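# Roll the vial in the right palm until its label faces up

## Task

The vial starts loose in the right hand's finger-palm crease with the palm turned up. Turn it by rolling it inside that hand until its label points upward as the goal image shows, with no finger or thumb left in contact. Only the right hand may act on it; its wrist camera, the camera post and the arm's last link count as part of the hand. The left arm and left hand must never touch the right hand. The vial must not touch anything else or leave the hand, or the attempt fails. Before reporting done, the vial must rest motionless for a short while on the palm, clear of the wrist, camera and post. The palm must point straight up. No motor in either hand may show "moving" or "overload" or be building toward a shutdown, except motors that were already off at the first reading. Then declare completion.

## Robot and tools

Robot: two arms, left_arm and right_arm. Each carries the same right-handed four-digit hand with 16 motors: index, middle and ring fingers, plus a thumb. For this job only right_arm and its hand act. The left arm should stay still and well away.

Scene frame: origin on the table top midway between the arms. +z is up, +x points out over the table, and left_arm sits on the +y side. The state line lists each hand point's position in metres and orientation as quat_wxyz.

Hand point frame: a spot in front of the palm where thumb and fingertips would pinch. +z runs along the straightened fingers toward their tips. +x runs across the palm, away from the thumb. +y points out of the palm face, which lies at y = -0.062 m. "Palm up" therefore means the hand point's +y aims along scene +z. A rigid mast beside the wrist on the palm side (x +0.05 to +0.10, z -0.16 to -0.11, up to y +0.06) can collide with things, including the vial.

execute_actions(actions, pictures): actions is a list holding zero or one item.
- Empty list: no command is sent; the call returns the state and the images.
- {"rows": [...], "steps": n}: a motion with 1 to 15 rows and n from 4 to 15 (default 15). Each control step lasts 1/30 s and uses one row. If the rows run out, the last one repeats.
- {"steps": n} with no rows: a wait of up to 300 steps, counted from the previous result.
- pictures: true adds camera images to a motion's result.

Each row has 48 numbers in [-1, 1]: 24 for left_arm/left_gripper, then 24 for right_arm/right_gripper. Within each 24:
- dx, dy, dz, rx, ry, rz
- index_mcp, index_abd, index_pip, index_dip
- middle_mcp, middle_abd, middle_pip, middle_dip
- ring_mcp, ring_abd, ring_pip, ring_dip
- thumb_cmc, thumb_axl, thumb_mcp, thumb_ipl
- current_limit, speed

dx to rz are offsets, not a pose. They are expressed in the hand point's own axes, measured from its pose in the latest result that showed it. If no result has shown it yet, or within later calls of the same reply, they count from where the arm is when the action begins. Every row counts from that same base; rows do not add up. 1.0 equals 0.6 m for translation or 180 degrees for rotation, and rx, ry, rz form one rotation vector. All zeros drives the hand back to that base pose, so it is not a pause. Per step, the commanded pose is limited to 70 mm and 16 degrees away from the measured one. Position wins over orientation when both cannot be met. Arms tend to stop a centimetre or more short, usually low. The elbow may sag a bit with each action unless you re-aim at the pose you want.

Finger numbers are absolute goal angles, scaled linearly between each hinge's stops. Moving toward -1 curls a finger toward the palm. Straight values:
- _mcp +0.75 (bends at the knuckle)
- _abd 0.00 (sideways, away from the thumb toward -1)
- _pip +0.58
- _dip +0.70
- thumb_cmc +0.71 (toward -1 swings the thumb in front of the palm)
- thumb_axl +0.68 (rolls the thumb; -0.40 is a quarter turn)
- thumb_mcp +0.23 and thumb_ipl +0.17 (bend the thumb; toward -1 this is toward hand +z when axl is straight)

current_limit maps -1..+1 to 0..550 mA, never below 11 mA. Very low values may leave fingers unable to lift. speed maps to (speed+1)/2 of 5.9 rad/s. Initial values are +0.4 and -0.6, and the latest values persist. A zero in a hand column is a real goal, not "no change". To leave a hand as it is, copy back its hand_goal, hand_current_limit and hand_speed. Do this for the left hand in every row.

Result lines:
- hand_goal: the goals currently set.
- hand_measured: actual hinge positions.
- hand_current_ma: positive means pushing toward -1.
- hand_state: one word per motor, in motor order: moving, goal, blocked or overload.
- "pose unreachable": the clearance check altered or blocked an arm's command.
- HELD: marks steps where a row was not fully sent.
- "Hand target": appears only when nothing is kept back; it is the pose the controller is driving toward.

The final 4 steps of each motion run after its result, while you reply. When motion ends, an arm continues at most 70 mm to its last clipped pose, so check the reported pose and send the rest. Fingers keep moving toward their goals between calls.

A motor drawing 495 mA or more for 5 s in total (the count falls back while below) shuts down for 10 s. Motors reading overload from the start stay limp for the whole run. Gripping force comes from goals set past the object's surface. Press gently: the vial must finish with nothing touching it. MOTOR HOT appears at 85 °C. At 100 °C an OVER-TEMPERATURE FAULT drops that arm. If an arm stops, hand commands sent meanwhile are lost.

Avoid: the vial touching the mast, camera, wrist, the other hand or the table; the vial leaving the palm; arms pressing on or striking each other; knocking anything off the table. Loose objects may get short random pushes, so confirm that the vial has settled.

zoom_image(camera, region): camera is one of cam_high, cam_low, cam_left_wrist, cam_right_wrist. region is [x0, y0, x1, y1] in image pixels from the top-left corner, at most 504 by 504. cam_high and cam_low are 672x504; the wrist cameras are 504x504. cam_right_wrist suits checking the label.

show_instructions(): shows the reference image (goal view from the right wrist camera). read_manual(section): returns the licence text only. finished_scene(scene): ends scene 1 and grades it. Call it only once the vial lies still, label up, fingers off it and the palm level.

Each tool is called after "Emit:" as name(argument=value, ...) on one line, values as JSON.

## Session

Emit:
show_instructions()

Emit:
execute_actions(actions=[])

Reference images for this scene: goal picture from the wrist camera place.

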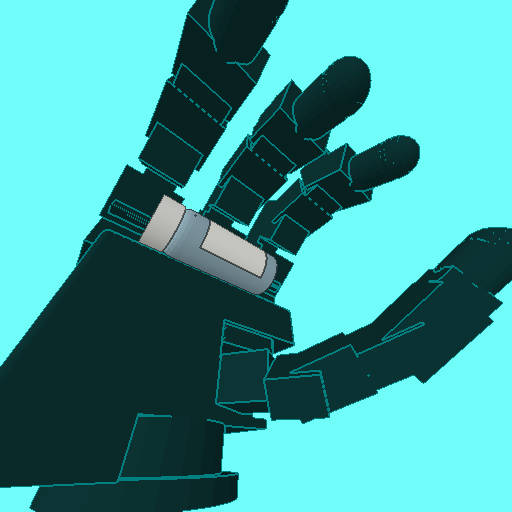

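Scene clock: 0.00 s of 4800.00 s.
left_arm: end_effector_position=(+0.3872, +0.8022, +0.5763) hand_goal=(+0.754, +0.000, +0.576, +0.696, +0.754, +0.000, +0.576, +0.696, +0.754, +0.000, +0.576, +0.696, +0.714, +0.678, +0.226, +0.168) hand_measured=(+0.754, +0.000, +0.576, +0.696, +0.754, +0.000, +0.576, +0.696, +0.754, +0.000, +0.576, +0.696, +0.714, +0.678, +0.226, +0.168) hand_current_ma=(+0, +0, +0, +0, +0, +0, +0, +0, +0, +0, +0, +0, +0, +0, +0, +0) hand_state=(goal, goal, goal, goal, goal, goal, goal, goal, goal, goal, goal, goal, goal, goal, goal, goal) hand_current_limit=0.40 hand_speed=-0.60 end_effector_quat_wxyz=(+0.267, +0.270, +0.652, +0.656) | right_arm: end_effector_position=(+0.4291, -0.0955, +0.4048) hand_goal=(+0.046, +0.000, -0.008, +0.280, +0.046, +0.000, -0.008, +0.280, +0.046, +0.000, -0.008, +0.280, -0.104, +0.266, +0.032, -0.018) hand_measured=(+0.062, +0.000, -0.006, +0.282, +0.062, +0.000, -0.006, +0.282, +0.062, +0.000, -0.006, +0.282, -0.088, +0.270, +0.034, -0.016) hand_current_ma=(+83, +0, +13, +13, +83, +0, +13, +13, +90, +0, +14, +12, +82, +30, +13, +11) hand_state=(goal, goal, goal, goal, goal, goal, goal, goal, goal, goal, goal, goal, goal, goal, goal, goal) hand_current_limit=0.40 hand_speed=-0.60 end_effector_quat_wxyz=(+0.292, +0.299, +0.632, +0.653)
Joint positions: left_arm=[ 0.66   1.038  1.037  0.005 -0.015  0.007] | right_arm=[1.02  1.104 0.6   0.526 0.104 0.02 ]
Joint velocities: left_arm=[ 0.005 -0.024 -0.012  0.002 -0.037 -0.007] | right_arm=[-0.005 -0.034 -0.027 -0.012  0.007  0.095]
Hand target (left_arm): +0.382, +0.797, +0.605; +0.274, +0.263, +0.635, +0.673
Hand target (right_arm): +0.430, -0.094, +0.423; +0.295, +0.295, +0.620, +0.664
camera_calibration (this result's frames):
cam_left_wrist: T_world_to_cam=[[0.52159, -0.56124, 0.642615, -0.0920017], [-0.223378, -0.816743, -0.532008, 0.994181], [0.823436, 0.133944, -0.551374, 0.012814], [0, 0, 0, 1]] pos_world=[0.259514, 0.758639, 0.5951]
cam_right_wrist: T_world_to_cam=[[0.451625, -0.666618, 0.593005, -0.469052], [-0.317551, -0.741225, -0.591394, 0.256611], [0.833784, 0.0787792, -0.546441, -0.00894971], [0, 0, 0, 1]] pos_world=[0.300785, -0.121767, 0.425019]

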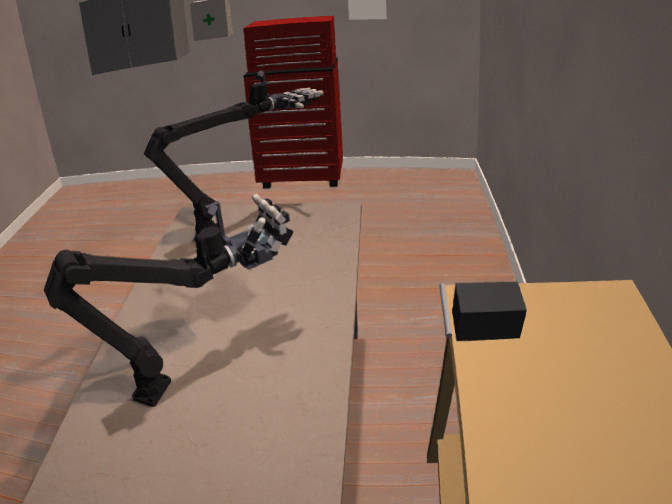

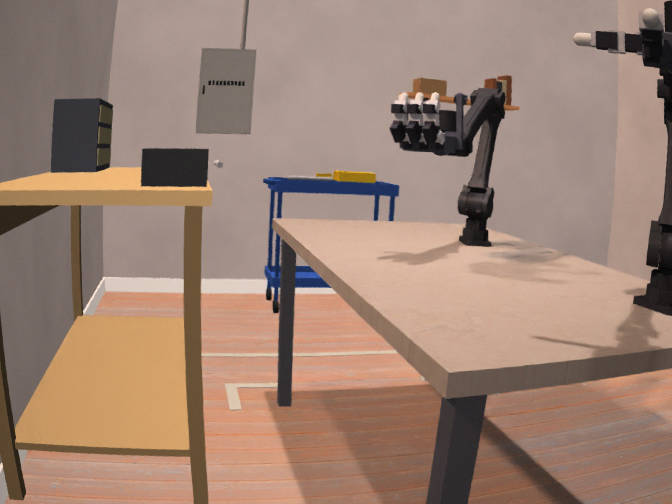

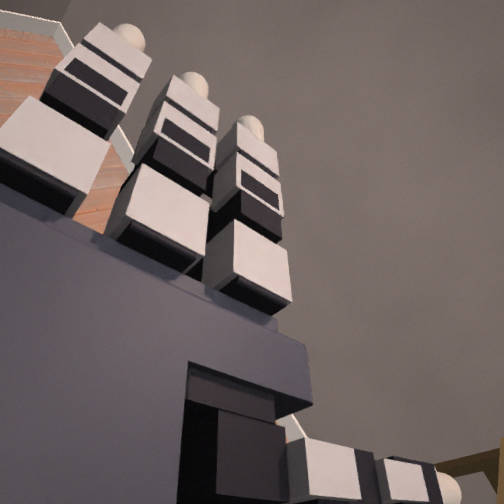

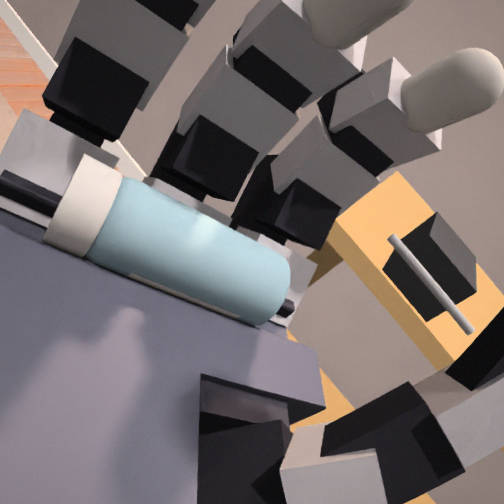

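Emit:
execute_actions(actions=[])

Scene clock: 0.73 s of 4800.00 s.
left_arm: end_effector_position=(+0.3872, +0.8022, +0.5763) hand_goal=(+0.754, +0.000, +0.576, +0.696, +0.754, +0.000, +0.576, +0.696, +0.754, +0.000, +0.576, +0.696, +0.714, +0.678, +0.226, +0.168) hand_measured=(+0.764, +0.000, +0.576, +0.696, +0.764, +0.000, +0.576, +0.696, +0.764, +0.000, +0.576, +0.696, +0.724, +0.678, +0.226, +0.168) hand_current_ma=(+56, +0, +4, +0, +52, +0, +4, +0, +55, +0, +4, +0, +53, -4, -1, -2) hand_state=(goal, goal, goal, goal, goal, goal, goal, goal, goal, goal, goal, goal, goal, goal, goal, goal) hand_current_limit=0.40 hand_speed=-0.60 end_effector_quat_wxyz=(+0.267, +0.270, +0.652, +0.656) | right_arm: end_effector_position=(+0.4291, -0.0955, +0.4048) hand_goal=(+0.046, +0.000, -0.008, +0.280, +0.046, +0.000, -0.008, +0.280, +0.046, +0.000, -0.008, +0.280, -0.104, +0.266, +0.032, -0.018) hand_measured=(+0.062, +0.000, -0.006, +0.282, +0.062, +0.000, -0.006, +0.282, +0.062, +0.000, -0.006, +0.282, -0.088, +0.270, +0.034, -0.016) hand_current_ma=(+83, +0, +13, +13, +83, +0, +13, +13, +90, +0, +14, +12, +82, +30, +13, +11) hand_state=(goal, goal, goal, goal, goal, goal, goal, goal, goal, goal, goal, goal, goal, goal, goal, goal) hand_current_limit=0.40 hand_speed=-0.60 end_effector_quat_wxyz=(+0.292, +0.299, +0.632, +0.653)
Joint positions: left_arm=[ 0.66   1.038  1.037  0.005 -0.015  0.007] | right_arm=[1.02  1.104 0.6   0.526 0.104 0.02 ]
Joint velocities: left_arm=[-0.015  0.015  0.002 -0.007  0.051 -0.11 ] | right_arm=[-0.005 -0.015  0.012 -0.002  0.022 -0.022]
Hand target (left_arm): +0.382, +0.797, +0.605; +0.274, +0.263, +0.635, +0.673
Hand target (right_arm): +0.430, -0.094, +0.423; +0.295, +0.295, +0.620, +0.664
Kept back: nothing.
Steps of this call (steps 1 to 22: nothing new was sent). Readings (end_effector_position | what the end effector reports):
1: left_arm (+0.3872, +0.8022, +0.5763) | right_arm (+0.4291, -0.0955, +0.4048) | left_arm hand_goal=(+0.754, +0.000, +0.576, +0.696, +0.754, +0.000, +0.576, +0.696, +0.754, +0.000, +0.576, +0.696, +0.714, +0.678, +0.226, +0.168) hand_measured=(+0.754, +0.000, +0.576, +0.696, +0.754, +0.000, +0.576, +0.696, +0.754, +0.000, +0.576, +0.696, +0.714, +0.678, +0.226, +0.168) hand_current_ma=(+0, +0, +0, +0, +0, +0, +0, +0, +0, +0, +0, +0, +0, +0, +0, +0) hand_state=(moving, goal, moving, moving, moving, goal, moving, moving, moving, goal, moving, moving, moving, moving, moving, moving) hand_current_limit=0.40 hand_speed=-0.60 | right_arm hand_goal=(+0.046, +0.000, -0.008, +0.280, +0.046, +0.000, -0.008, +0.280, +0.046, +0.000, -0.008, +0.280, -0.104, +0.266, +0.032, -0.018) hand_measured=(+0.062, +0.000, -0.006, +0.282, +0.062, +0.000, -0.006, +0.282, +0.062, +0.000, -0.006, +0.282, -0.088, +0.270, +0.034, -0.016) hand_current_ma=(+83, +0, +13, +13, +83, +0, +13, +13, +90, +0, +14, +12, +82, +30, +13, +11) hand_state=(moving, goal, moving, moving, moving, goal, moving, moving, moving, goal, moving, moving, moving, moving, moving, moving) hand_current_limit=0.40 hand_speed=-0.60
2: left_arm (+0.3872, +0.8022, +0.5763) | right_arm (+0.4291, -0.0955, +0.4048) | left_arm hand_goal=(+0.754, +0.000, +0.576, +0.696, +0.754, +0.000, +0.576, +0.696, +0.754, +0.000, +0.576, +0.696, +0.714, +0.678, +0.226, +0.168) hand_measured=(+0.758, +0.000, +0.576, +0.696, +0.756, +0.000, +0.576, +0.696, +0.756, +0.000, +0.576, +0.696, +0.718, +0.678, +0.226, +0.168) hand_current_ma=(+49, +0, +5, +0, +46, +0, +5, +0, +48, +0, +5, +0, +50, -5, -1, -2) hand_state=(moving, goal, goal, goal, moving, goal, goal, goal, moving, goal, goal, goal, moving, goal, goal, goal) hand_current_limit=0.40 hand_speed=-0.60 | right_arm hand_goal=(+0.046, +0.000, -0.008, +0.280, +0.046, +0.000, -0.008, +0.280, +0.046, +0.000, -0.008, +0.280, -0.104, +0.266, +0.032, -0.018) hand_measured=(+0.062, +0.000, -0.006, +0.282, +0.062, +0.000, -0.006, +0.282, +0.062, +0.000, -0.006, +0.282, -0.088, +0.270, +0.034, -0.016) hand_current_ma=(+83, +0, +13, +13, +83, +0, +13, +13, +90, +0, +14, +12, +82, +30, +13, +11) hand_state=(goal, goal, goal, goal, goal, goal, goal, goal, goal, goal, goal, goal, goal, goal, goal, goal) hand_current_limit=0.40 hand_speed=-0.60
4: left_arm (+0.3872, +0.8022, +0.5763) | right_arm (+0.4291, -0.0955, +0.4048) | left_arm hand_goal=(+0.754, +0.000, +0.576, +0.696, +0.754, +0.000, +0.576, +0.696, +0.754, +0.000, +0.576, +0.696, +0.714, +0.678, +0.226, +0.168) hand_measured=(+0.764, +0.000, +0.576, +0.696, +0.762, +0.000, +0.576, +0.696, +0.762, +0.000, +0.576, +0.696, +0.722, +0.678, +0.226, +0.168) hand_current_ma=(+58, +0, +4, +0, +53, +0, +4, +0, +56, +0, +4, +0, +53, -4, -1, -2) hand_state=(moving, goal, goal, goal, moving, goal, goal, goal, moving, goal, goal, goal, moving, goal, goal, goal) hand_current_limit=0.40 hand_speed=-0.60 | right_arm hand_goal=(+0.046, +0.000, -0.008, +0.280, +0.046, +0.000, -0.008, +0.280, +0.046, +0.000, -0.008, +0.280, -0.104, +0.266, +0.032, -0.018) hand_measured=(+0.062, +0.000, -0.006, +0.282, +0.062, +0.000, -0.006, +0.282, +0.062, +0.000, -0.006, +0.282, -0.088, +0.270, +0.034, -0.016) hand_current_ma=(+83, +0, +13, +13, +83, +0, +13, +13, +90, +0, +14, +12, +82, +30, +13, +11) hand_state=(goal, goal, goal, goal, goal, goal, goal, goal, goal, goal, goal, goal, goal, goal, goal, goal) hand_current_limit=0.40 hand_speed=-0.60
8: left_arm (+0.3872, +0.8022, +0.5763) | right_arm (+0.4291, -0.0955, +0.4048) | left_arm hand_goal=(+0.754, +0.000, +0.576, +0.696, +0.754, +0.000, +0.576, +0.696, +0.754, +0.000, +0.576, +0.696, +0.714, +0.678, +0.226, +0.168) hand_measured=(+0.764, +0.000, +0.576, +0.696, +0.764, +0.000, +0.576, +0.696, +0.764, +0.000, +0.576, +0.696, +0.724, +0.678, +0.226, +0.168) hand_current_ma=(+55, +0, +4, +0, +51, +0, +4, +0, +54, +0, +4, +0, +52, -4, -1, -2) hand_state=(goal, goal, goal, goal, goal, goal, goal, goal, goal, goal, goal, goal, goal, goal, goal, goal) hand_current_limit=0.40 hand_speed=-0.60 | right_arm hand_goal=(+0.046, +0.000, -0.008, +0.280, +0.046, +0.000, -0.008, +0.280, +0.046, +0.000, -0.008, +0.280, -0.104, +0.266, +0.032, -0.018) hand_measured=(+0.062, +0.000, -0.006, +0.282, +0.062, +0.000, -0.006, +0.282, +0.062, +0.000, -0.006, +0.282, -0.088, +0.270, +0.034, -0.016) hand_current_ma=(+83, +0, +13, +13, +83, +0, +13, +13, +90, +0, +14, +12, +82, +30, +13, +11) hand_state=(goal, goal, goal, goal, goal, goal, goal, goal, goal, goal, goal, goal, goal, goal, goal, goal) hand_current_limit=0.40 hand_speed=-0.60
22: the state above
camera_calibration (this result's frames):
cam_left_wrist: T_world_to_cam=[[0.52159, -0.56124, 0.642615, -0.0920017], [-0.223378, -0.816743, -0.532008, 0.994181], [0.823436, 0.133944, -0.551374, 0.012814], [0, 0, 0, 1]] pos_world=[0.259514, 0.758639, 0.5951]
cam_right_wrist: T_world_to_cam=[[0.451625, -0.666618, 0.593005, -0.469052], [-0.317551, -0.741225, -0.591394, 0.256611], [0.833784, 0.0787792, -0.546441, -0.00894971], [0, 0, 0, 1]] pos_world=[0.300785, -0.121767, 0.425019]

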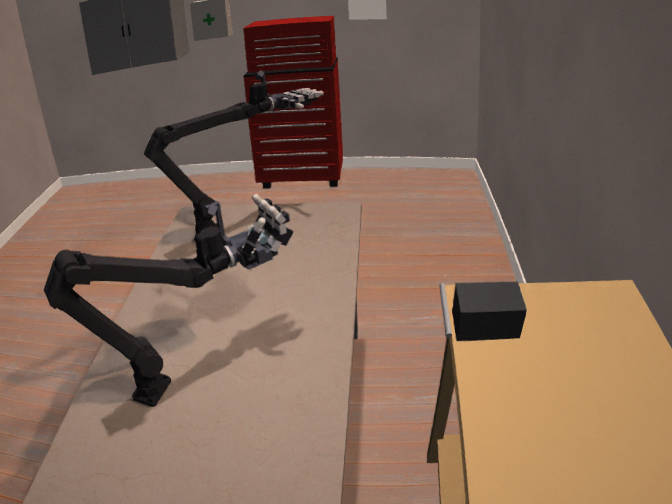

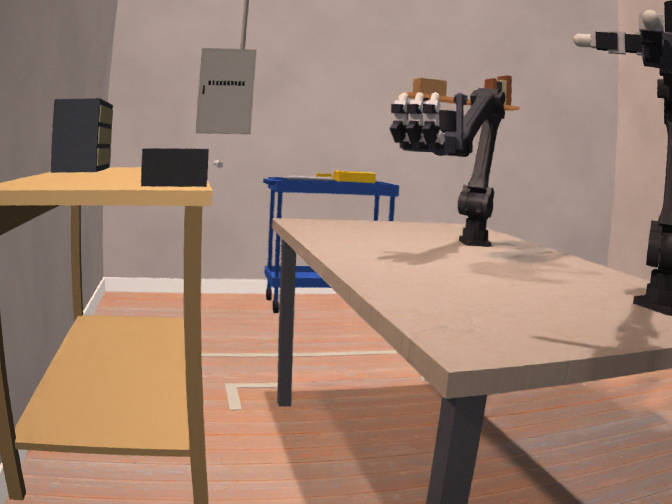

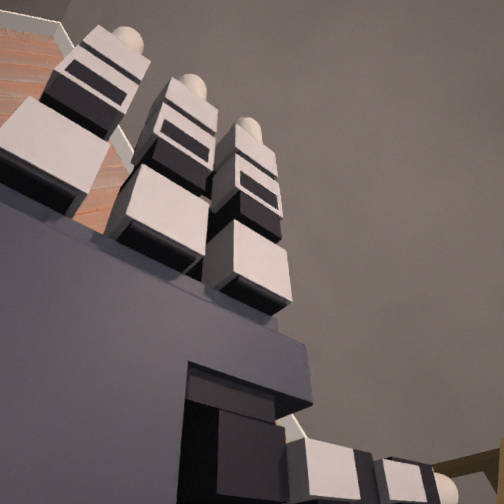

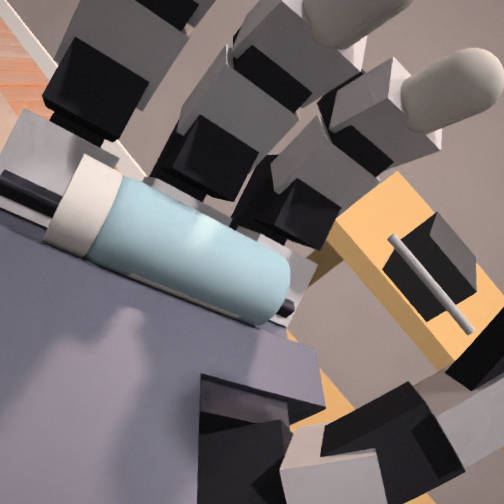

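Emit:
show_instructions()

Emit:
zoom_image(camera="cam_right_wrist", region=[20, 130, 320, 350])

Reference images for this scene: goal picture from the wrist camera place.

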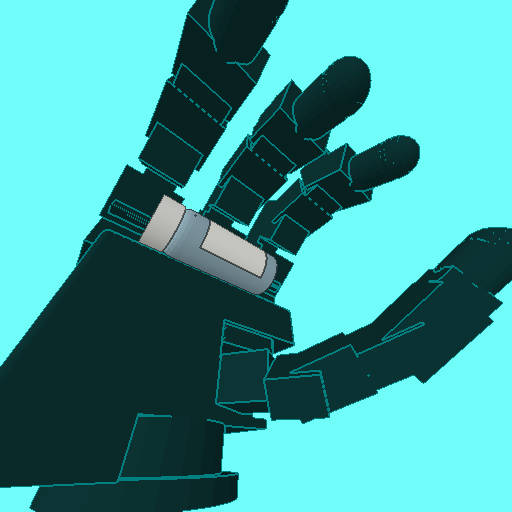

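Region (20, 130, 320, 350) of cam_right_wrist's 504x504 image, scaled by 1.680, with more detail than that image has; it fills the top 370 rows of this view, and the rest is white.

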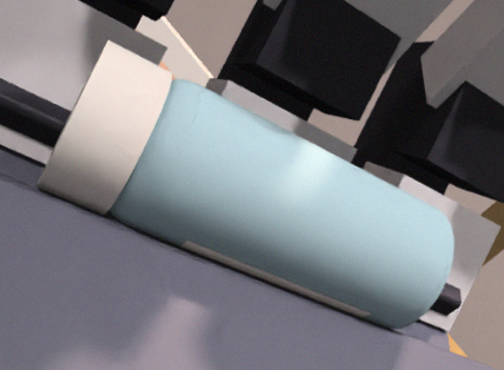

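Emit:
execute_actions(actions=[{"rows": [[-0.001,0.0479,-0.0119,-0.0166,0,0, 0.754,0,0.576,0.696,0.754,0,0.576,0.696,0.754,0,0.576,0.696,0.714,0.678,0.226,0.168,0.4,-0.6, 0,0.0303,0.0035,-0.0108,0.0005,0.001, 0.22,0,-0.008,0.28, -0.13,0,0.15,0.28, 0.046,0,-0.008,0.28, -0.73,0.678,0.09,-0.968, 0.6,0.2]], "steps": 15}])

Scene clock: 2.47 s of 4800.00 s.
left_arm: end_effector_position=(+0.3872, +0.8022, +0.5763) hand_goal=(+0.754, +0.000, +0.576, +0.696, +0.754, +0.000, +0.576, +0.696, +0.754, +0.000, +0.576, +0.696, +0.714, +0.678, +0.226, +0.168) hand_measured=(+0.764, +0.000, +0.576, +0.696, +0.764, +0.000, +0.576, +0.696, +0.764, +0.000, +0.576, +0.696, +0.724, +0.678, +0.226, +0.168) hand_current_ma=(+56, +0, +4, +0, +52, +0, +4, +0, +55, +0, +4, +0, +53, -4, -1, -2) hand_state=(goal, goal, goal, goal, goal, goal, goal, goal, goal, goal, goal, goal, goal, goal, goal, goal) hand_current_limit=0.40 hand_speed=-0.60 end_effector_quat_wxyz=(+0.267, +0.270, +0.652, +0.656) | right_arm: end_effector_position=(+0.4291, -0.0955, +0.4048) hand_goal=(+0.220, +0.000, -0.008, +0.280, -0.130, +0.000, +0.150, +0.280, +0.046, +0.000, -0.008, +0.280, -0.730, +0.678, +0.090, -0.968) hand_measured=(+0.226, +0.000, -0.006, +0.282, -0.118, +0.000, +0.146, +0.282, +0.062, +0.000, -0.006, +0.282, -0.414, +0.592, +0.086, -0.312) hand_current_ma=(+32, +0, +9, +13, +63, +0, -16, +13, +90, +0, +14, +12, +100, -65, -21, +49) hand_state=(goal, goal, goal, goal, goal, goal, goal, goal, goal, goal, goal, goal, moving, moving, goal, moving) hand_current_limit=0.60 hand_speed=0.20 end_effector_quat_wxyz=(+0.292, +0.299, +0.632, +0.653)
Joint positions: left_arm=[ 0.66   1.038  1.037  0.005 -0.015  0.007] | right_arm=[1.02  1.104 0.6   0.526 0.104 0.02 ]
Joint velocities: left_arm=[-0.005 -0.005 -0.012 -0.012 -0.007 -0.022] | right_arm=[-0.005 -0.005  0.012  0.002 -0.007  0.051]
Steps of this call (steps 1 to 41: nothing new was sent; steps 42 to 52: the first 11 steps of this action). Readings (end_effector_position | what the end effector reports):
42: left_arm (+0.3872, +0.8022, +0.5763) | right_arm (+0.4291, -0.0955, +0.4048) | left_arm hand_goal=(+0.754, +0.000, +0.576, +0.696, +0.754, +0.000, +0.576, +0.696, +0.754, +0.000, +0.576, +0.696, +0.714, +0.678, +0.226, +0.168) hand_measured=(+0.764, +0.000, +0.576, +0.696, +0.764, +0.000, +0.576, +0.696, +0.764, +0.000, +0.576, +0.696, +0.724, +0.678, +0.226, +0.168) hand_current_ma=(+56, +0, +4, +0, +52, +0, +4, +0, +55, +0, +4, +0, +53, -4, -1, -2) hand_state=(goal, goal, goal, goal, goal, goal, goal, goal, goal, goal, goal, goal, goal, goal, goal, goal) hand_current_limit=0.40 hand_speed=-0.60 | right_arm hand_goal=(+0.220, +0.000, -0.008, +0.280, -0.130, +0.000, +0.150, +0.280, +0.046, +0.000, -0.008, +0.280, -0.730, +0.678, +0.090, -0.968) hand_measured=(+0.062, +0.000, -0.006, +0.282, +0.062, +0.000, -0.006, +0.282, +0.062, +0.000, -0.006, +0.282, -0.088, +0.270, +0.034, -0.016) hand_current_ma=(+83, +0, +13, +13, +83, +0, +13, +13, +90, +0, +14, +12, +82, +30, +13, +11) hand_state=(moving, goal, goal, goal, moving, goal, moving, goal, goal, goal, goal, goal, moving, moving, moving, moving) hand_current_limit=0.60 hand_speed=0.20
43: left_arm (+0.3872, +0.8022, +0.5763) | right_arm (+0.4291, -0.0955, +0.4048) | left_arm hand_goal=(+0.754, +0.000, +0.576, +0.696, +0.754, +0.000, +0.576, +0.696, +0.754, +0.000, +0.576, +0.696, +0.714, +0.678, +0.226, +0.168) hand_measured=(+0.764, +0.000, +0.576, +0.696, +0.764, +0.000, +0.576, +0.696, +0.764, +0.000, +0.576, +0.696, +0.724, +0.678, +0.226, +0.168) hand_current_ma=(+56, +0, +4, +0, +52, +0, +4, +0, +55, +0, +4, +0, +53, -4, -1, -2) hand_state=(goal, goal, goal, goal, goal, goal, goal, goal, goal, goal, goal, goal, goal, goal, goal, goal) hand_current_limit=0.40 hand_speed=-0.60 | right_arm hand_goal=(+0.220, +0.000, -0.008, +0.280, -0.130, +0.000, +0.150, +0.280, +0.046, +0.000, -0.008, +0.280, -0.730, +0.678, +0.090, -0.968) hand_measured=(+0.066, +0.000, -0.006, +0.282, +0.058, +0.000, +0.000, +0.282, +0.062, +0.000, -0.006, +0.282, -0.092, +0.276, +0.038, -0.022) hand_current_ma=(-230, +0, +4, +12, +278, +0, -208, +13, +90, +0, +14, +12, +289, -230, -183, +207) hand_state=(moving, goal, moving, goal, moving, goal, moving, goal, goal, goal, goal, goal, moving, moving, moving, moving) hand_current_limit=0.60 hand_speed=0.20
45: left_arm (+0.3872, +0.8022, +0.5763) | right_arm (+0.4291, -0.0955, +0.4048) | left_arm hand_goal=(+0.754, +0.000, +0.576, +0.696, +0.754, +0.000, +0.576, +0.696, +0.754, +0.000, +0.576, +0.696, +0.714, +0.678, +0.226, +0.168) hand_measured=(+0.764, +0.000, +0.576, +0.696, +0.764, +0.000, +0.576, +0.696, +0.764, +0.000, +0.576, +0.696, +0.724, +0.678, +0.226, +0.168) hand_current_ma=(+56, +0, +4, +0, +52, +0, +4, +0, +55, +0, +4, +0, +53, -4, -1, -2) hand_state=(goal, goal, goal, goal, goal, goal, goal, goal, goal, goal, goal, goal, goal, goal, goal, goal) hand_current_limit=0.40 hand_speed=-0.60 | right_arm hand_goal=(+0.220, +0.000, -0.008, +0.280, -0.130, +0.000, +0.150, +0.280, +0.046, +0.000, -0.008, +0.280, -0.730, +0.678, +0.090, -0.968) hand_measured=(+0.146, +0.000, -0.006, +0.282, -0.006, +0.000, +0.080, +0.282, +0.062, +0.000, -0.006, +0.282, -0.156, +0.342, +0.082, -0.080) hand_current_ma=(-116, +0, +8, +12, +197, +0, -122, +13, +90, +0, +14, +12, +209, -153, +14, +146) hand_state=(moving, goal, goal, goal, moving, goal, moving, goal, goal, goal, goal, goal, moving, moving, moving, moving) hand_current_limit=0.60 hand_speed=0.20
49: left_arm (+0.3872, +0.8022, +0.5763) | right_arm (+0.4291, -0.0955, +0.4048) | left_arm hand_goal=(+0.754, +0.000, +0.576, +0.696, +0.754, +0.000, +0.576, +0.696, +0.754, +0.000, +0.576, +0.696, +0.714, +0.678, +0.226, +0.168) hand_measured=(+0.764, +0.000, +0.576, +0.696, +0.764, +0.000, +0.576, +0.696, +0.764, +0.000, +0.576, +0.696, +0.724, +0.678, +0.226, +0.168) hand_current_ma=(+56, +0, +4, +0, +52, +0, +4, +0, +55, +0, +4, +0, +53, -4, -1, -2) hand_state=(goal, goal, goal, goal, goal, goal, goal, goal, goal, goal, goal, goal, goal, goal, goal, goal) hand_current_limit=0.40 hand_speed=-0.60 | right_arm hand_goal=(+0.220, +0.000, -0.008, +0.280, -0.130, +0.000, +0.150, +0.280, +0.046, +0.000, -0.008, +0.280, -0.730, +0.678, +0.090, -0.968) hand_measured=(+0.226, +0.000, -0.006, +0.282, -0.114, +0.000, +0.146, +0.282, +0.062, +0.000, -0.006, +0.282, -0.300, +0.486, +0.086, -0.212) hand_current_ma=(+35, +0, +9, +13, +40, +0, -18, +13, +90, +0, +14, +12, +126, -96, -21, +86) hand_state=(moving, goal, goal, goal, moving, goal, moving, goal, goal, goal, goal, goal, moving, moving, goal, moving) hand_current_limit=0.60 hand_speed=0.20
52: the state above

Emit:
execute_actions(actions=[{"steps": 21}], pictures=true)

Scene clock: 3.17 s of 4800.00 s.
left_arm: end_effector_position=(+0.3872, +0.8022, +0.5763) hand_goal=(+0.754, +0.000, +0.576, +0.696, +0.754, +0.000, +0.576, +0.696, +0.754, +0.000, +0.576, +0.696, +0.714, +0.678, +0.226, +0.168) hand_measured=(+0.764, +0.000, +0.576, +0.696, +0.764, +0.000, +0.576, +0.696, +0.764, +0.000, +0.576, +0.696, +0.724, +0.678, +0.226, +0.168) hand_current_ma=(+56, +0, +4, +0, +52, +0, +4, +0, +55, +0, +4, +0, +53, -4, -1, -2) hand_state=(goal, goal, goal, goal, goal, goal, goal, goal, goal, goal, goal, goal, goal, goal, goal, goal) hand_current_limit=0.40 hand_speed=-0.60 end_effector_quat_wxyz=(+0.267, +0.270, +0.652, +0.656) | right_arm: end_effector_position=(+0.4291, -0.0955, +0.4048) hand_goal=(+0.220, +0.000, -0.008, +0.280, -0.130, +0.000, +0.150, +0.280, +0.046, +0.000, -0.008, +0.280, -0.730, +0.678, +0.090, -0.968) hand_measured=(+0.226, +0.000, -0.006, +0.282, -0.118, +0.000, +0.146, +0.282, +0.062, +0.000, -0.006, +0.282, -0.728, +0.676, +0.086, -0.964) hand_current_ma=(+32, +0, +9, +13, +63, +0, -16, +13, +90, +0, +14, +12, +8, -16, -21, -8) hand_state=(goal, goal, goal, goal, goal, goal, goal, goal, goal, goal, goal, goal, goal, goal, goal, moving) hand_current_limit=0.60 hand_speed=0.20 end_effector_quat_wxyz=(+0.292, +0.299, +0.632, +0.653)
Joint positions: left_arm=[ 0.66   1.038  1.037  0.005 -0.015  0.007] | right_arm=[1.02  1.104 0.6   0.526 0.104 0.02 ]
Joint velocities: left_arm=[ 0.015 -0.005  0.007 -0.012  0.037 -0.037] | right_arm=[-0.015 -0.015 -0.012 -0.002  0.022 -0.007]
Hand target (left_arm): +0.382, +0.796, +0.604; +0.273, +0.263, +0.635, +0.673
Hand target (right_arm): +0.430, -0.095, +0.423; +0.295, +0.295, +0.620, +0.664
Off the commanded pose (left_arm): 0.030 m, 3 deg.
Off the commanded pose (right_arm): 0.018 m, 2 deg.
Kept back: nothing.
Steps of this call (steps 1 to 4: the last 4 steps of your previous action; steps 5 to 21: nothing new was sent). Readings (end_effector_position | what the end effector reports):
1: left_arm (+0.3872, +0.8022, +0.5763) | right_arm (+0.4291, -0.0955, +0.4048) | left_arm hand_goal=(+0.754, +0.000, +0.576, +0.696, +0.754, +0.000, +0.576, +0.696, +0.754, +0.000, +0.576, +0.696, +0.714, +0.678, +0.226, +0.168) hand_measured=(+0.764, +0.000, +0.576, +0.696, +0.764, +0.000, +0.576, +0.696, +0.764, +0.000, +0.576, +0.696, +0.724, +0.678, +0.226, +0.168) hand_current_ma=(+56, +0, +4, +0, +52, +0, +4, +0, +55, +0, +4, +0, +53, -4, -1, -2) hand_state=(goal, goal, goal, goal, goal, goal, goal, goal, goal, goal, goal, goal, goal, goal, goal, goal) hand_current_limit=0.40 hand_speed=-0.60 | right_arm hand_goal=(+0.220, +0.000, -0.008, +0.280, -0.130, +0.000, +0.150, +0.280, +0.046, +0.000, -0.008, +0.280, -0.730, +0.678, +0.090, -0.968) hand_measured=(+0.226, +0.000, -0.006, +0.282, -0.118, +0.000, +0.146, +0.282, +0.062, +0.000, -0.006, +0.282, -0.452, +0.628, +0.086, -0.344) hand_current_ma=(+32, +0, +9, +13, +63, +0, -16, +13, +90, +0, +14, +12, +102, -67, -21, +68) hand_state=(goal, goal, goal, goal, goal, goal, goal, goal, goal, goal, goal, goal, moving, moving, goal, moving) hand_current_limit=0.60 hand_speed=0.20
2: left_arm (+0.3872, +0.8022, +0.5763) | right_arm (+0.4291, -0.0955, +0.4048) | left_arm hand_goal=(+0.754, +0.000, +0.576, +0.696, +0.754, +0.000, +0.576, +0.696, +0.754, +0.000, +0.576, +0.696, +0.714, +0.678, +0.226, +0.168) hand_measured=(+0.764, +0.000, +0.576, +0.696, +0.764, +0.000, +0.576, +0.696, +0.764, +0.000, +0.576, +0.696, +0.724, +0.678, +0.226, +0.168) hand_current_ma=(+56, +0, +4, +0, +52, +0, +4, +0, +55, +0, +4, +0, +53, -4, -1, -2) hand_state=(goal, goal, goal, goal, goal, goal, goal, goal, goal, goal, goal, goal, goal, goal, goal, goal) hand_current_limit=0.40 hand_speed=-0.60 | right_arm hand_goal=(+0.220, +0.000, -0.008, +0.280, -0.130, +0.000, +0.150, +0.280, +0.046, +0.000, -0.008, +0.280, -0.730, +0.678, +0.090, -0.968) hand_measured=(+0.226, +0.000, -0.006, +0.282, -0.118, +0.000, +0.146, +0.282, +0.062, +0.000, -0.006, +0.282, -0.492, +0.658, +0.086, -0.376) hand_current_ma=(+32, +0, +9, +13, +63, +0, -16, +13, +90, +0, +14, +12, +102, +33, -21, +53) hand_state=(goal, goal, goal, goal, goal, goal, goal, goal, goal, goal, goal, goal, moving, moving, goal, moving) hand_current_limit=0.60 hand_speed=0.20
4: left_arm (+0.3872, +0.8022, +0.5763) | right_arm (+0.4291, -0.0955, +0.4048) | left_arm hand_goal=(+0.754, +0.000, +0.576, +0.696, +0.754, +0.000, +0.576, +0.696, +0.754, +0.000, +0.576, +0.696, +0.714, +0.678, +0.226, +0.168) hand_measured=(+0.764, +0.000, +0.576, +0.696, +0.764, +0.000, +0.576, +0.696, +0.764, +0.000, +0.576, +0.696, +0.724, +0.678, +0.226, +0.168) hand_current_ma=(+56, +0, +4, +0, +52, +0, +4, +0, +55, +0, +4, +0, +53, -4, -1, -2) hand_state=(goal, goal, goal, goal, goal, goal, goal, goal, goal, goal, goal, goal, goal, goal, goal, goal) hand_current_limit=0.40 hand_speed=-0.60 | right_arm hand_goal=(+0.220, +0.000, -0.008, +0.280, -0.130, +0.000, +0.150, +0.280, +0.046, +0.000, -0.008, +0.280, -0.730, +0.678, +0.090, -0.968) hand_measured=(+0.226, +0.000, -0.006, +0.282, -0.118, +0.000, +0.146, +0.282, +0.062, +0.000, -0.006, +0.282, -0.570, +0.674, +0.086, -0.442) hand_current_ma=(+32, +0, +9, +13, +63, +0, -16, +13, +90, +0, +14, +12, +85, -9, -21, +55) hand_state=(goal, goal, goal, goal, goal, goal, goal, goal, goal, goal, goal, goal, moving, moving, goal, moving) hand_current_limit=0.60 hand_speed=0.20
8: left_arm (+0.3872, +0.8022, +0.5763) | right_arm (+0.4291, -0.0955, +0.4048) | left_arm hand_goal=(+0.754, +0.000, +0.576, +0.696, +0.754, +0.000, +0.576, +0.696, +0.754, +0.000, +0.576, +0.696, +0.714, +0.678, +0.226, +0.168) hand_measured=(+0.764, +0.000, +0.576, +0.696, +0.764, +0.000, +0.576, +0.696, +0.764, +0.000, +0.576, +0.696, +0.724, +0.678, +0.226, +0.168) hand_current_ma=(+56, +0, +4, +0, +52, +0, +4, +0, +55, +0, +4, +0, +53, -4, -1, -2) hand_state=(goal, goal, goal, goal, goal, goal, goal, goal, goal, goal, goal, goal, goal, goal, goal, goal) hand_current_limit=0.40 hand_speed=-0.60 | right_arm hand_goal=(+0.220, +0.000, -0.008, +0.280, -0.130, +0.000, +0.150, +0.280, +0.046, +0.000, -0.008, +0.280, -0.730, +0.678, +0.090, -0.968) hand_measured=(+0.226, +0.000, -0.006, +0.282, -0.118, +0.000, +0.146, +0.282, +0.062, +0.000, -0.006, +0.282, -0.716, +0.676, +0.086, -0.574) hand_current_ma=(+32, +0, +9, +13, +63, +0, -16, +13, +90, +0, +14, +12, -29, -16, -21, +57) hand_state=(goal, goal, goal, goal, goal, goal, goal, goal, goal, goal, goal, goal, moving, goal, goal, moving) hand_current_limit=0.60 hand_speed=0.20
21: the state above
camera_calibration (this result's frames):
cam_left_wrist: T_world_to_cam=[[0.52159, -0.56124, 0.642615, -0.0920017], [-0.223378, -0.816743, -0.532008, 0.994181], [0.823436, 0.133944, -0.551374, 0.012814], [0, 0, 0, 1]] pos_world=[0.259514, 0.758639, 0.5951]
cam_right_wrist: T_world_to_cam=[[0.451625, -0.666618, 0.593005, -0.469052], [-0.317551, -0.741225, -0.591394, 0.256611], [0.833784, 0.0787792, -0.546441, -0.00894971], [0, 0, 0, 1]] pos_world=[0.300785, -0.121767, 0.425019]

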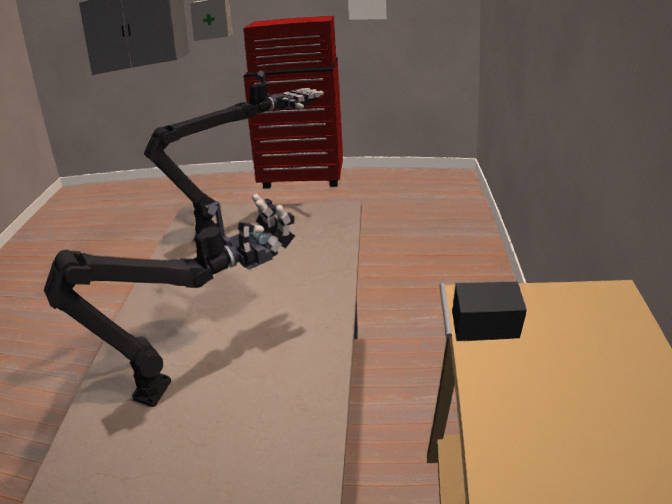

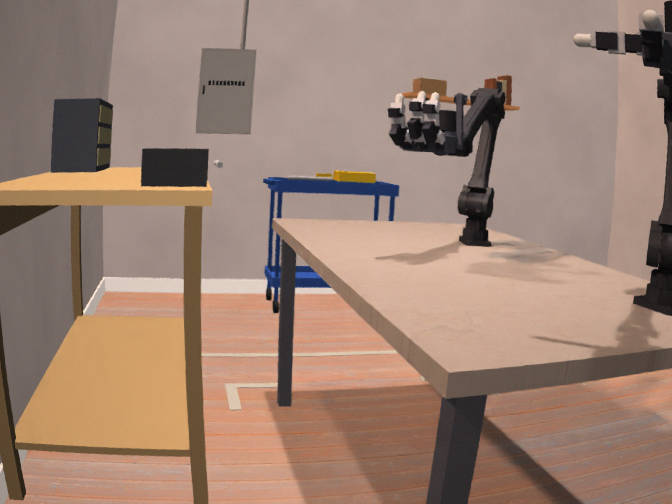

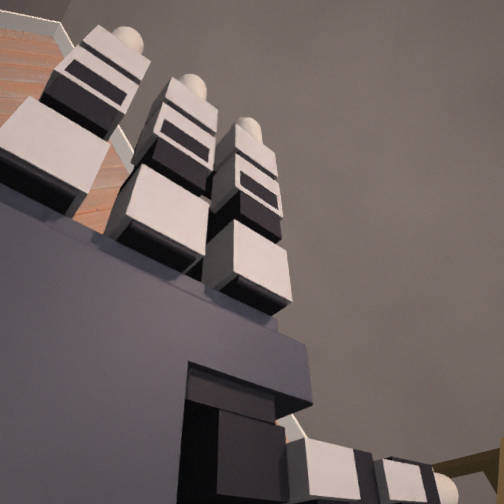

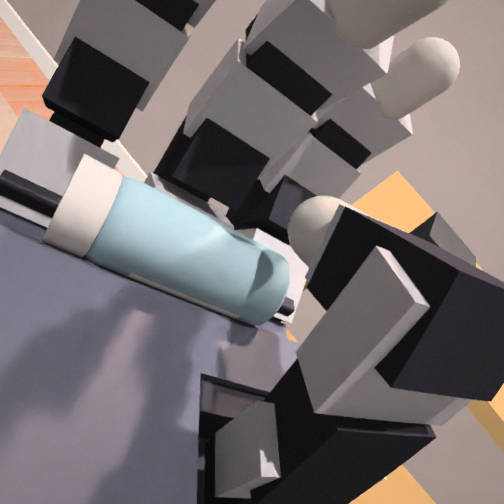

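Emit:
execute_actions(actions=[{"rows": [
[-0.001,0.0479,-0.0119,-0.0166,0,0, 0.754,0,0.576,0.696,0.754,0,0.576,0.696,0.754,0,0.576,0.696,0.714,0.678,0.226,0.168,0.4,-0.6, 0,0.0303,0.0035,-0.0108,0.0005,0.001, 0.22,0,-0.008,0.28, -0.13,0,0.15,0.28, 0.046,0,-0.008,0.28, -0.73,0.678,0.01,-0.968, 0.2,0],
[-0.001,0.0479,-0.0119,-0.0166,0,0, 0.754,0,0.576,0.696,0.754,0,0.576,0.696,0.754,0,0.576,0.696,0.714,0.678,0.226,0.168,0.4,-0.6, 0,0.0303,0.0035,-0.0108,0.0005,0.001, 0.22,0,-0.008,0.28, -0.13,0,0.15,0.28, 0.046,0,-0.008,0.28, -0.73,0.678,0.01,-0.968, 0.2,0],
[-0.001,0.0479,-0.0119,-0.0166,0,0, 0.754,0,0.576,0.696,0.754,0,0.576,0.696,0.754,0,0.576,0.696,0.714,0.678,0.226,0.168,0.4,-0.6, 0,0.0303,0.0035,-0.0108,0.0005,0.001, 0.22,0,-0.008,0.28, -0.13,0,0.15,0.28, 0.046,0,-0.008,0.28, -0.73,0.678,0.01,-0.968, 0.2,0],
[-0.001,0.0479,-0.0119,-0.0166,0,0, 0.754,0,0.576,0.696,0.754,0,0.576,0.696,0.754,0,0.576,0.696,0.714,0.678,0.226,0.168,0.4,-0.6, 0,0.0303,0.0035,-0.0108,0.0005,0.001, 0.22,0,-0.008,0.28, -0.13,0,0.15,0.28, 0.046,0,-0.008,0.28, -0.73,0.678,0.01,-0.968, 0.2,0],
[-0.001,0.0479,-0.0119,-0.0166,0,0, 0.754,0,0.576,0.696,0.754,0,0.576,0.696,0.754,0,0.576,0.696,0.714,0.678,0.226,0.168,0.4,-0.6, 0,0.0303,0.0035,-0.0108,0.0005,0.001, 0.22,0,-0.008,0.28, -0.13,0,0.15,0.28, 0.046,0,-0.008,0.28, -0.73,0.678,-0.35,-0.968, -0.27,-0.4]
], "steps": 12}], pictures=true)

Scene clock: 5.03 s of 4800.00 s.
left_arm: end_effector_position=(+0.3872, +0.8022, +0.5763) hand_goal=(+0.754, +0.000, +0.576, +0.696, +0.754, +0.000, +0.576, +0.696, +0.754, +0.000, +0.576, +0.696, +0.714, +0.678, +0.226, +0.168) hand_measured=(+0.764, +0.000, +0.576, +0.696, +0.764, +0.000, +0.576, +0.696, +0.764, +0.000, +0.576, +0.696, +0.724, +0.678, +0.226, +0.168) hand_current_ma=(+56, +0, +4, +0, +52, +0, +4, +0, +55, +0, +4, +0, +53, -4, -1, -2) hand_state=(goal, goal, goal, goal, goal, goal, goal, goal, goal, goal, goal, goal, goal, goal, goal, goal) hand_current_limit=0.40 hand_speed=-0.60 end_effector_quat_wxyz=(+0.267, +0.270, +0.652, +0.656) | right_arm: end_effector_position=(+0.4291, -0.0955, +0.4048) hand_goal=(+0.220, +0.000, -0.008, +0.280, -0.130, +0.000, +0.150, +0.280, +0.046, +0.000, -0.008, +0.280, -0.730, +0.678, -0.350, -0.968) hand_measured=(+0.226, +0.000, -0.006, +0.282, -0.118, +0.000, +0.146, +0.282, +0.062, +0.000, -0.006, +0.282, -0.728, +0.676, -0.020, -0.968) hand_current_ma=(+32, +0, +9, +13, +63, +0, -16, +13, +90, +0, +14, +12, +8, -16, +50, +4) hand_state=(goal, goal, goal, goal, goal, goal, goal, goal, goal, goal, goal, goal, goal, goal, moving, goal) hand_current_limit=-0.27 hand_speed=-0.40 end_effector_quat_wxyz=(+0.292, +0.299, +0.632, +0.653)
Joint positions: left_arm=[ 0.66   1.038  1.037  0.005 -0.015  0.007] | right_arm=[1.02  1.104 0.6   0.526 0.104 0.02 ]
Joint velocities: left_arm=[-0.015 -0.005  0.007  0.002 -0.037 -0.022] | right_arm=[-0.015 -0.005 -0.017 -0.007 -0.022  0.037]
Steps of this call (steps 1 to 48: nothing new was sent; steps 49 to 56: the first 8 steps of this action). Readings (end_effector_position | what the end effector reports):
49: left_arm (+0.3872, +0.8022, +0.5763) | right_arm (+0.4291, -0.0955, +0.4048) | left_arm hand_goal=(+0.754, +0.000, +0.576, +0.696, +0.754, +0.000, +0.576, +0.696, +0.754, +0.000, +0.576, +0.696, +0.714, +0.678, +0.226, +0.168) hand_measured=(+0.764, +0.000, +0.576, +0.696, +0.764, +0.000, +0.576, +0.696, +0.764, +0.000, +0.576, +0.696, +0.724, +0.678, +0.226, +0.168) hand_current_ma=(+56, +0, +4, +0, +52, +0, +4, +0, +55, +0, +4, +0, +53, -4, -1, -2) hand_state=(goal, goal, goal, goal, goal, goal, goal, goal, goal, goal, goal, goal, goal, goal, goal, goal) hand_current_limit=0.40 hand_speed=-0.60 | right_arm hand_goal=(+0.220, +0.000, -0.008, +0.280, -0.130, +0.000, +0.150, +0.280, +0.046, +0.000, -0.008, +0.280, -0.730, +0.678, +0.010, -0.968) hand_measured=(+0.226, +0.000, -0.006, +0.282, -0.118, +0.000, +0.146, +0.282, +0.062, +0.000, -0.006, +0.282, -0.728, +0.676, +0.086, -0.968) hand_current_ma=(+32, +0, +9, +13, +63, +0, -16, +13, +90, +0, +14, +12, +8, -16, -21, +4) hand_state=(goal, goal, goal, goal, goal, goal, goal, goal, goal, goal, goal, goal, goal, goal, moving, goal) hand_current_limit=0.20 hand_speed=0.00
50: left_arm (+0.3872, +0.8022, +0.5763) | right_arm (+0.4291, -0.0955, +0.4048) | left_arm hand_goal=(+0.754, +0.000, +0.576, +0.696, +0.754, +0.000, +0.576, +0.696, +0.754, +0.000, +0.576, +0.696, +0.714, +0.678, +0.226, +0.168) hand_measured=(+0.764, +0.000, +0.576, +0.696, +0.764, +0.000, +0.576, +0.696, +0.764, +0.000, +0.576, +0.696, +0.724, +0.678, +0.226, +0.168) hand_current_ma=(+56, +0, +4, +0, +52, +0, +4, +0, +55, +0, +4, +0, +53, -4, -1, -2) hand_state=(goal, goal, goal, goal, goal, goal, goal, goal, goal, goal, goal, goal, goal, goal, goal, goal) hand_current_limit=0.40 hand_speed=-0.60 | right_arm hand_goal=(+0.220, +0.000, -0.008, +0.280, -0.130, +0.000, +0.150, +0.280, +0.046, +0.000, -0.008, +0.280, -0.730, +0.678, +0.010, -0.968) hand_measured=(+0.226, +0.000, -0.006, +0.282, -0.118, +0.000, +0.146, +0.282, +0.062, +0.000, -0.006, +0.282, -0.728, +0.676, +0.084, -0.968) hand_current_ma=(+32, +0, +9, +13, +63, +0, -16, +13, +90, +0, +14, +12, +8, -16, +152, +4) hand_state=(goal, goal, goal, goal, goal, goal, goal, goal, goal, goal, goal, goal, goal, goal, moving, goal) hand_current_limit=0.20 hand_speed=0.00
52: left_arm (+0.3872, +0.8022, +0.5763) | right_arm (+0.4291, -0.0955, +0.4048) | left_arm hand_goal=(+0.754, +0.000, +0.576, +0.696, +0.754, +0.000, +0.576, +0.696, +0.754, +0.000, +0.576, +0.696, +0.714, +0.678, +0.226, +0.168) hand_measured=(+0.764, +0.000, +0.576, +0.696, +0.764, +0.000, +0.576, +0.696, +0.764, +0.000, +0.576, +0.696, +0.724, +0.678, +0.226, +0.168) hand_current_ma=(+56, +0, +4, +0, +52, +0, +4, +0, +55, +0, +4, +0, +53, -4, -1, -2) hand_state=(goal, goal, goal, goal, goal, goal, goal, goal, goal, goal, goal, goal, goal, goal, goal, goal) hand_current_limit=0.40 hand_speed=-0.60 | right_arm hand_goal=(+0.220, +0.000, -0.008, +0.280, -0.130, +0.000, +0.150, +0.280, +0.046, +0.000, -0.008, +0.280, -0.730, +0.678, +0.010, -0.968) hand_measured=(+0.226, +0.000, -0.006, +0.282, -0.118, +0.000, +0.146, +0.282, +0.062, +0.000, -0.006, +0.282, -0.728, +0.676, +0.038, -0.968) hand_current_ma=(+32, +0, +9, +13, +63, +0, -16, +13, +90, +0, +14, +12, +8, -16, +50, +4) hand_state=(goal, goal, goal, goal, goal, goal, goal, goal, goal, goal, goal, goal, goal, goal, moving, goal) hand_current_limit=0.20 hand_speed=0.00
56: the state above
camera_calibration (this result's frames):
cam_left_wrist: T_world_to_cam=[[0.52159, -0.56124, 0.642615, -0.0920017], [-0.223378, -0.816743, -0.532008, 0.994181], [0.823436, 0.133944, -0.551374, 0.012814], [0, 0, 0, 1]] pos_world=[0.259514, 0.758639, 0.5951]
cam_right_wrist: T_world_to_cam=[[0.451625, -0.666618, 0.593005, -0.469052], [-0.317551, -0.741225, -0.591394, 0.256611], [0.833784, 0.0787792, -0.546441, -0.00894971], [0, 0, 0, 1]] pos_world=[0.300785, -0.121767, 0.425019]

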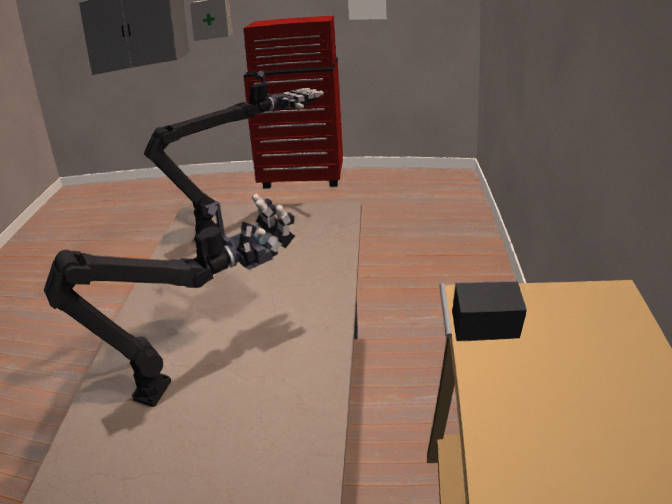

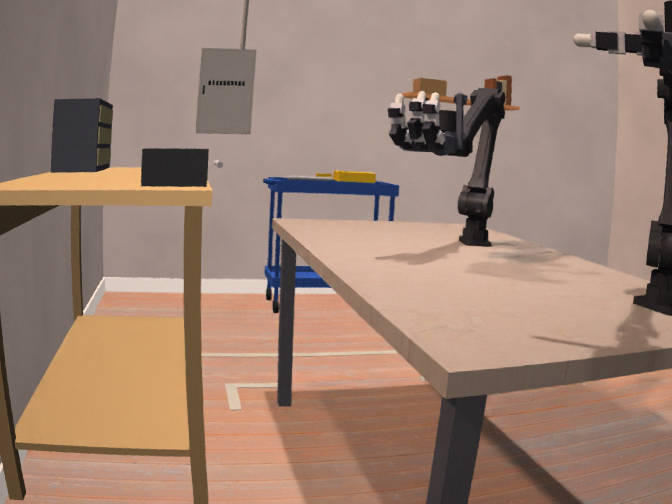

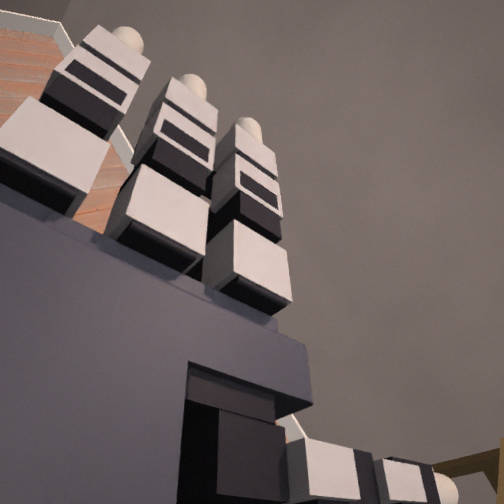

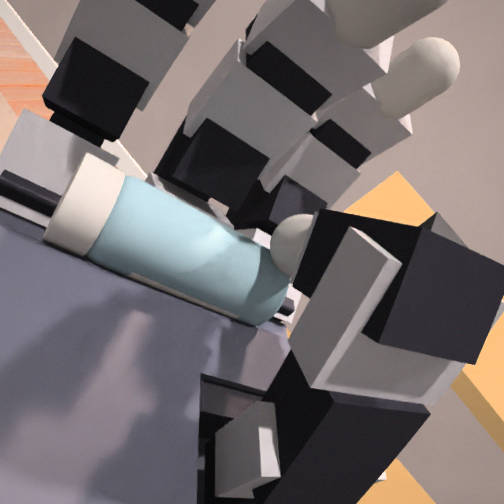

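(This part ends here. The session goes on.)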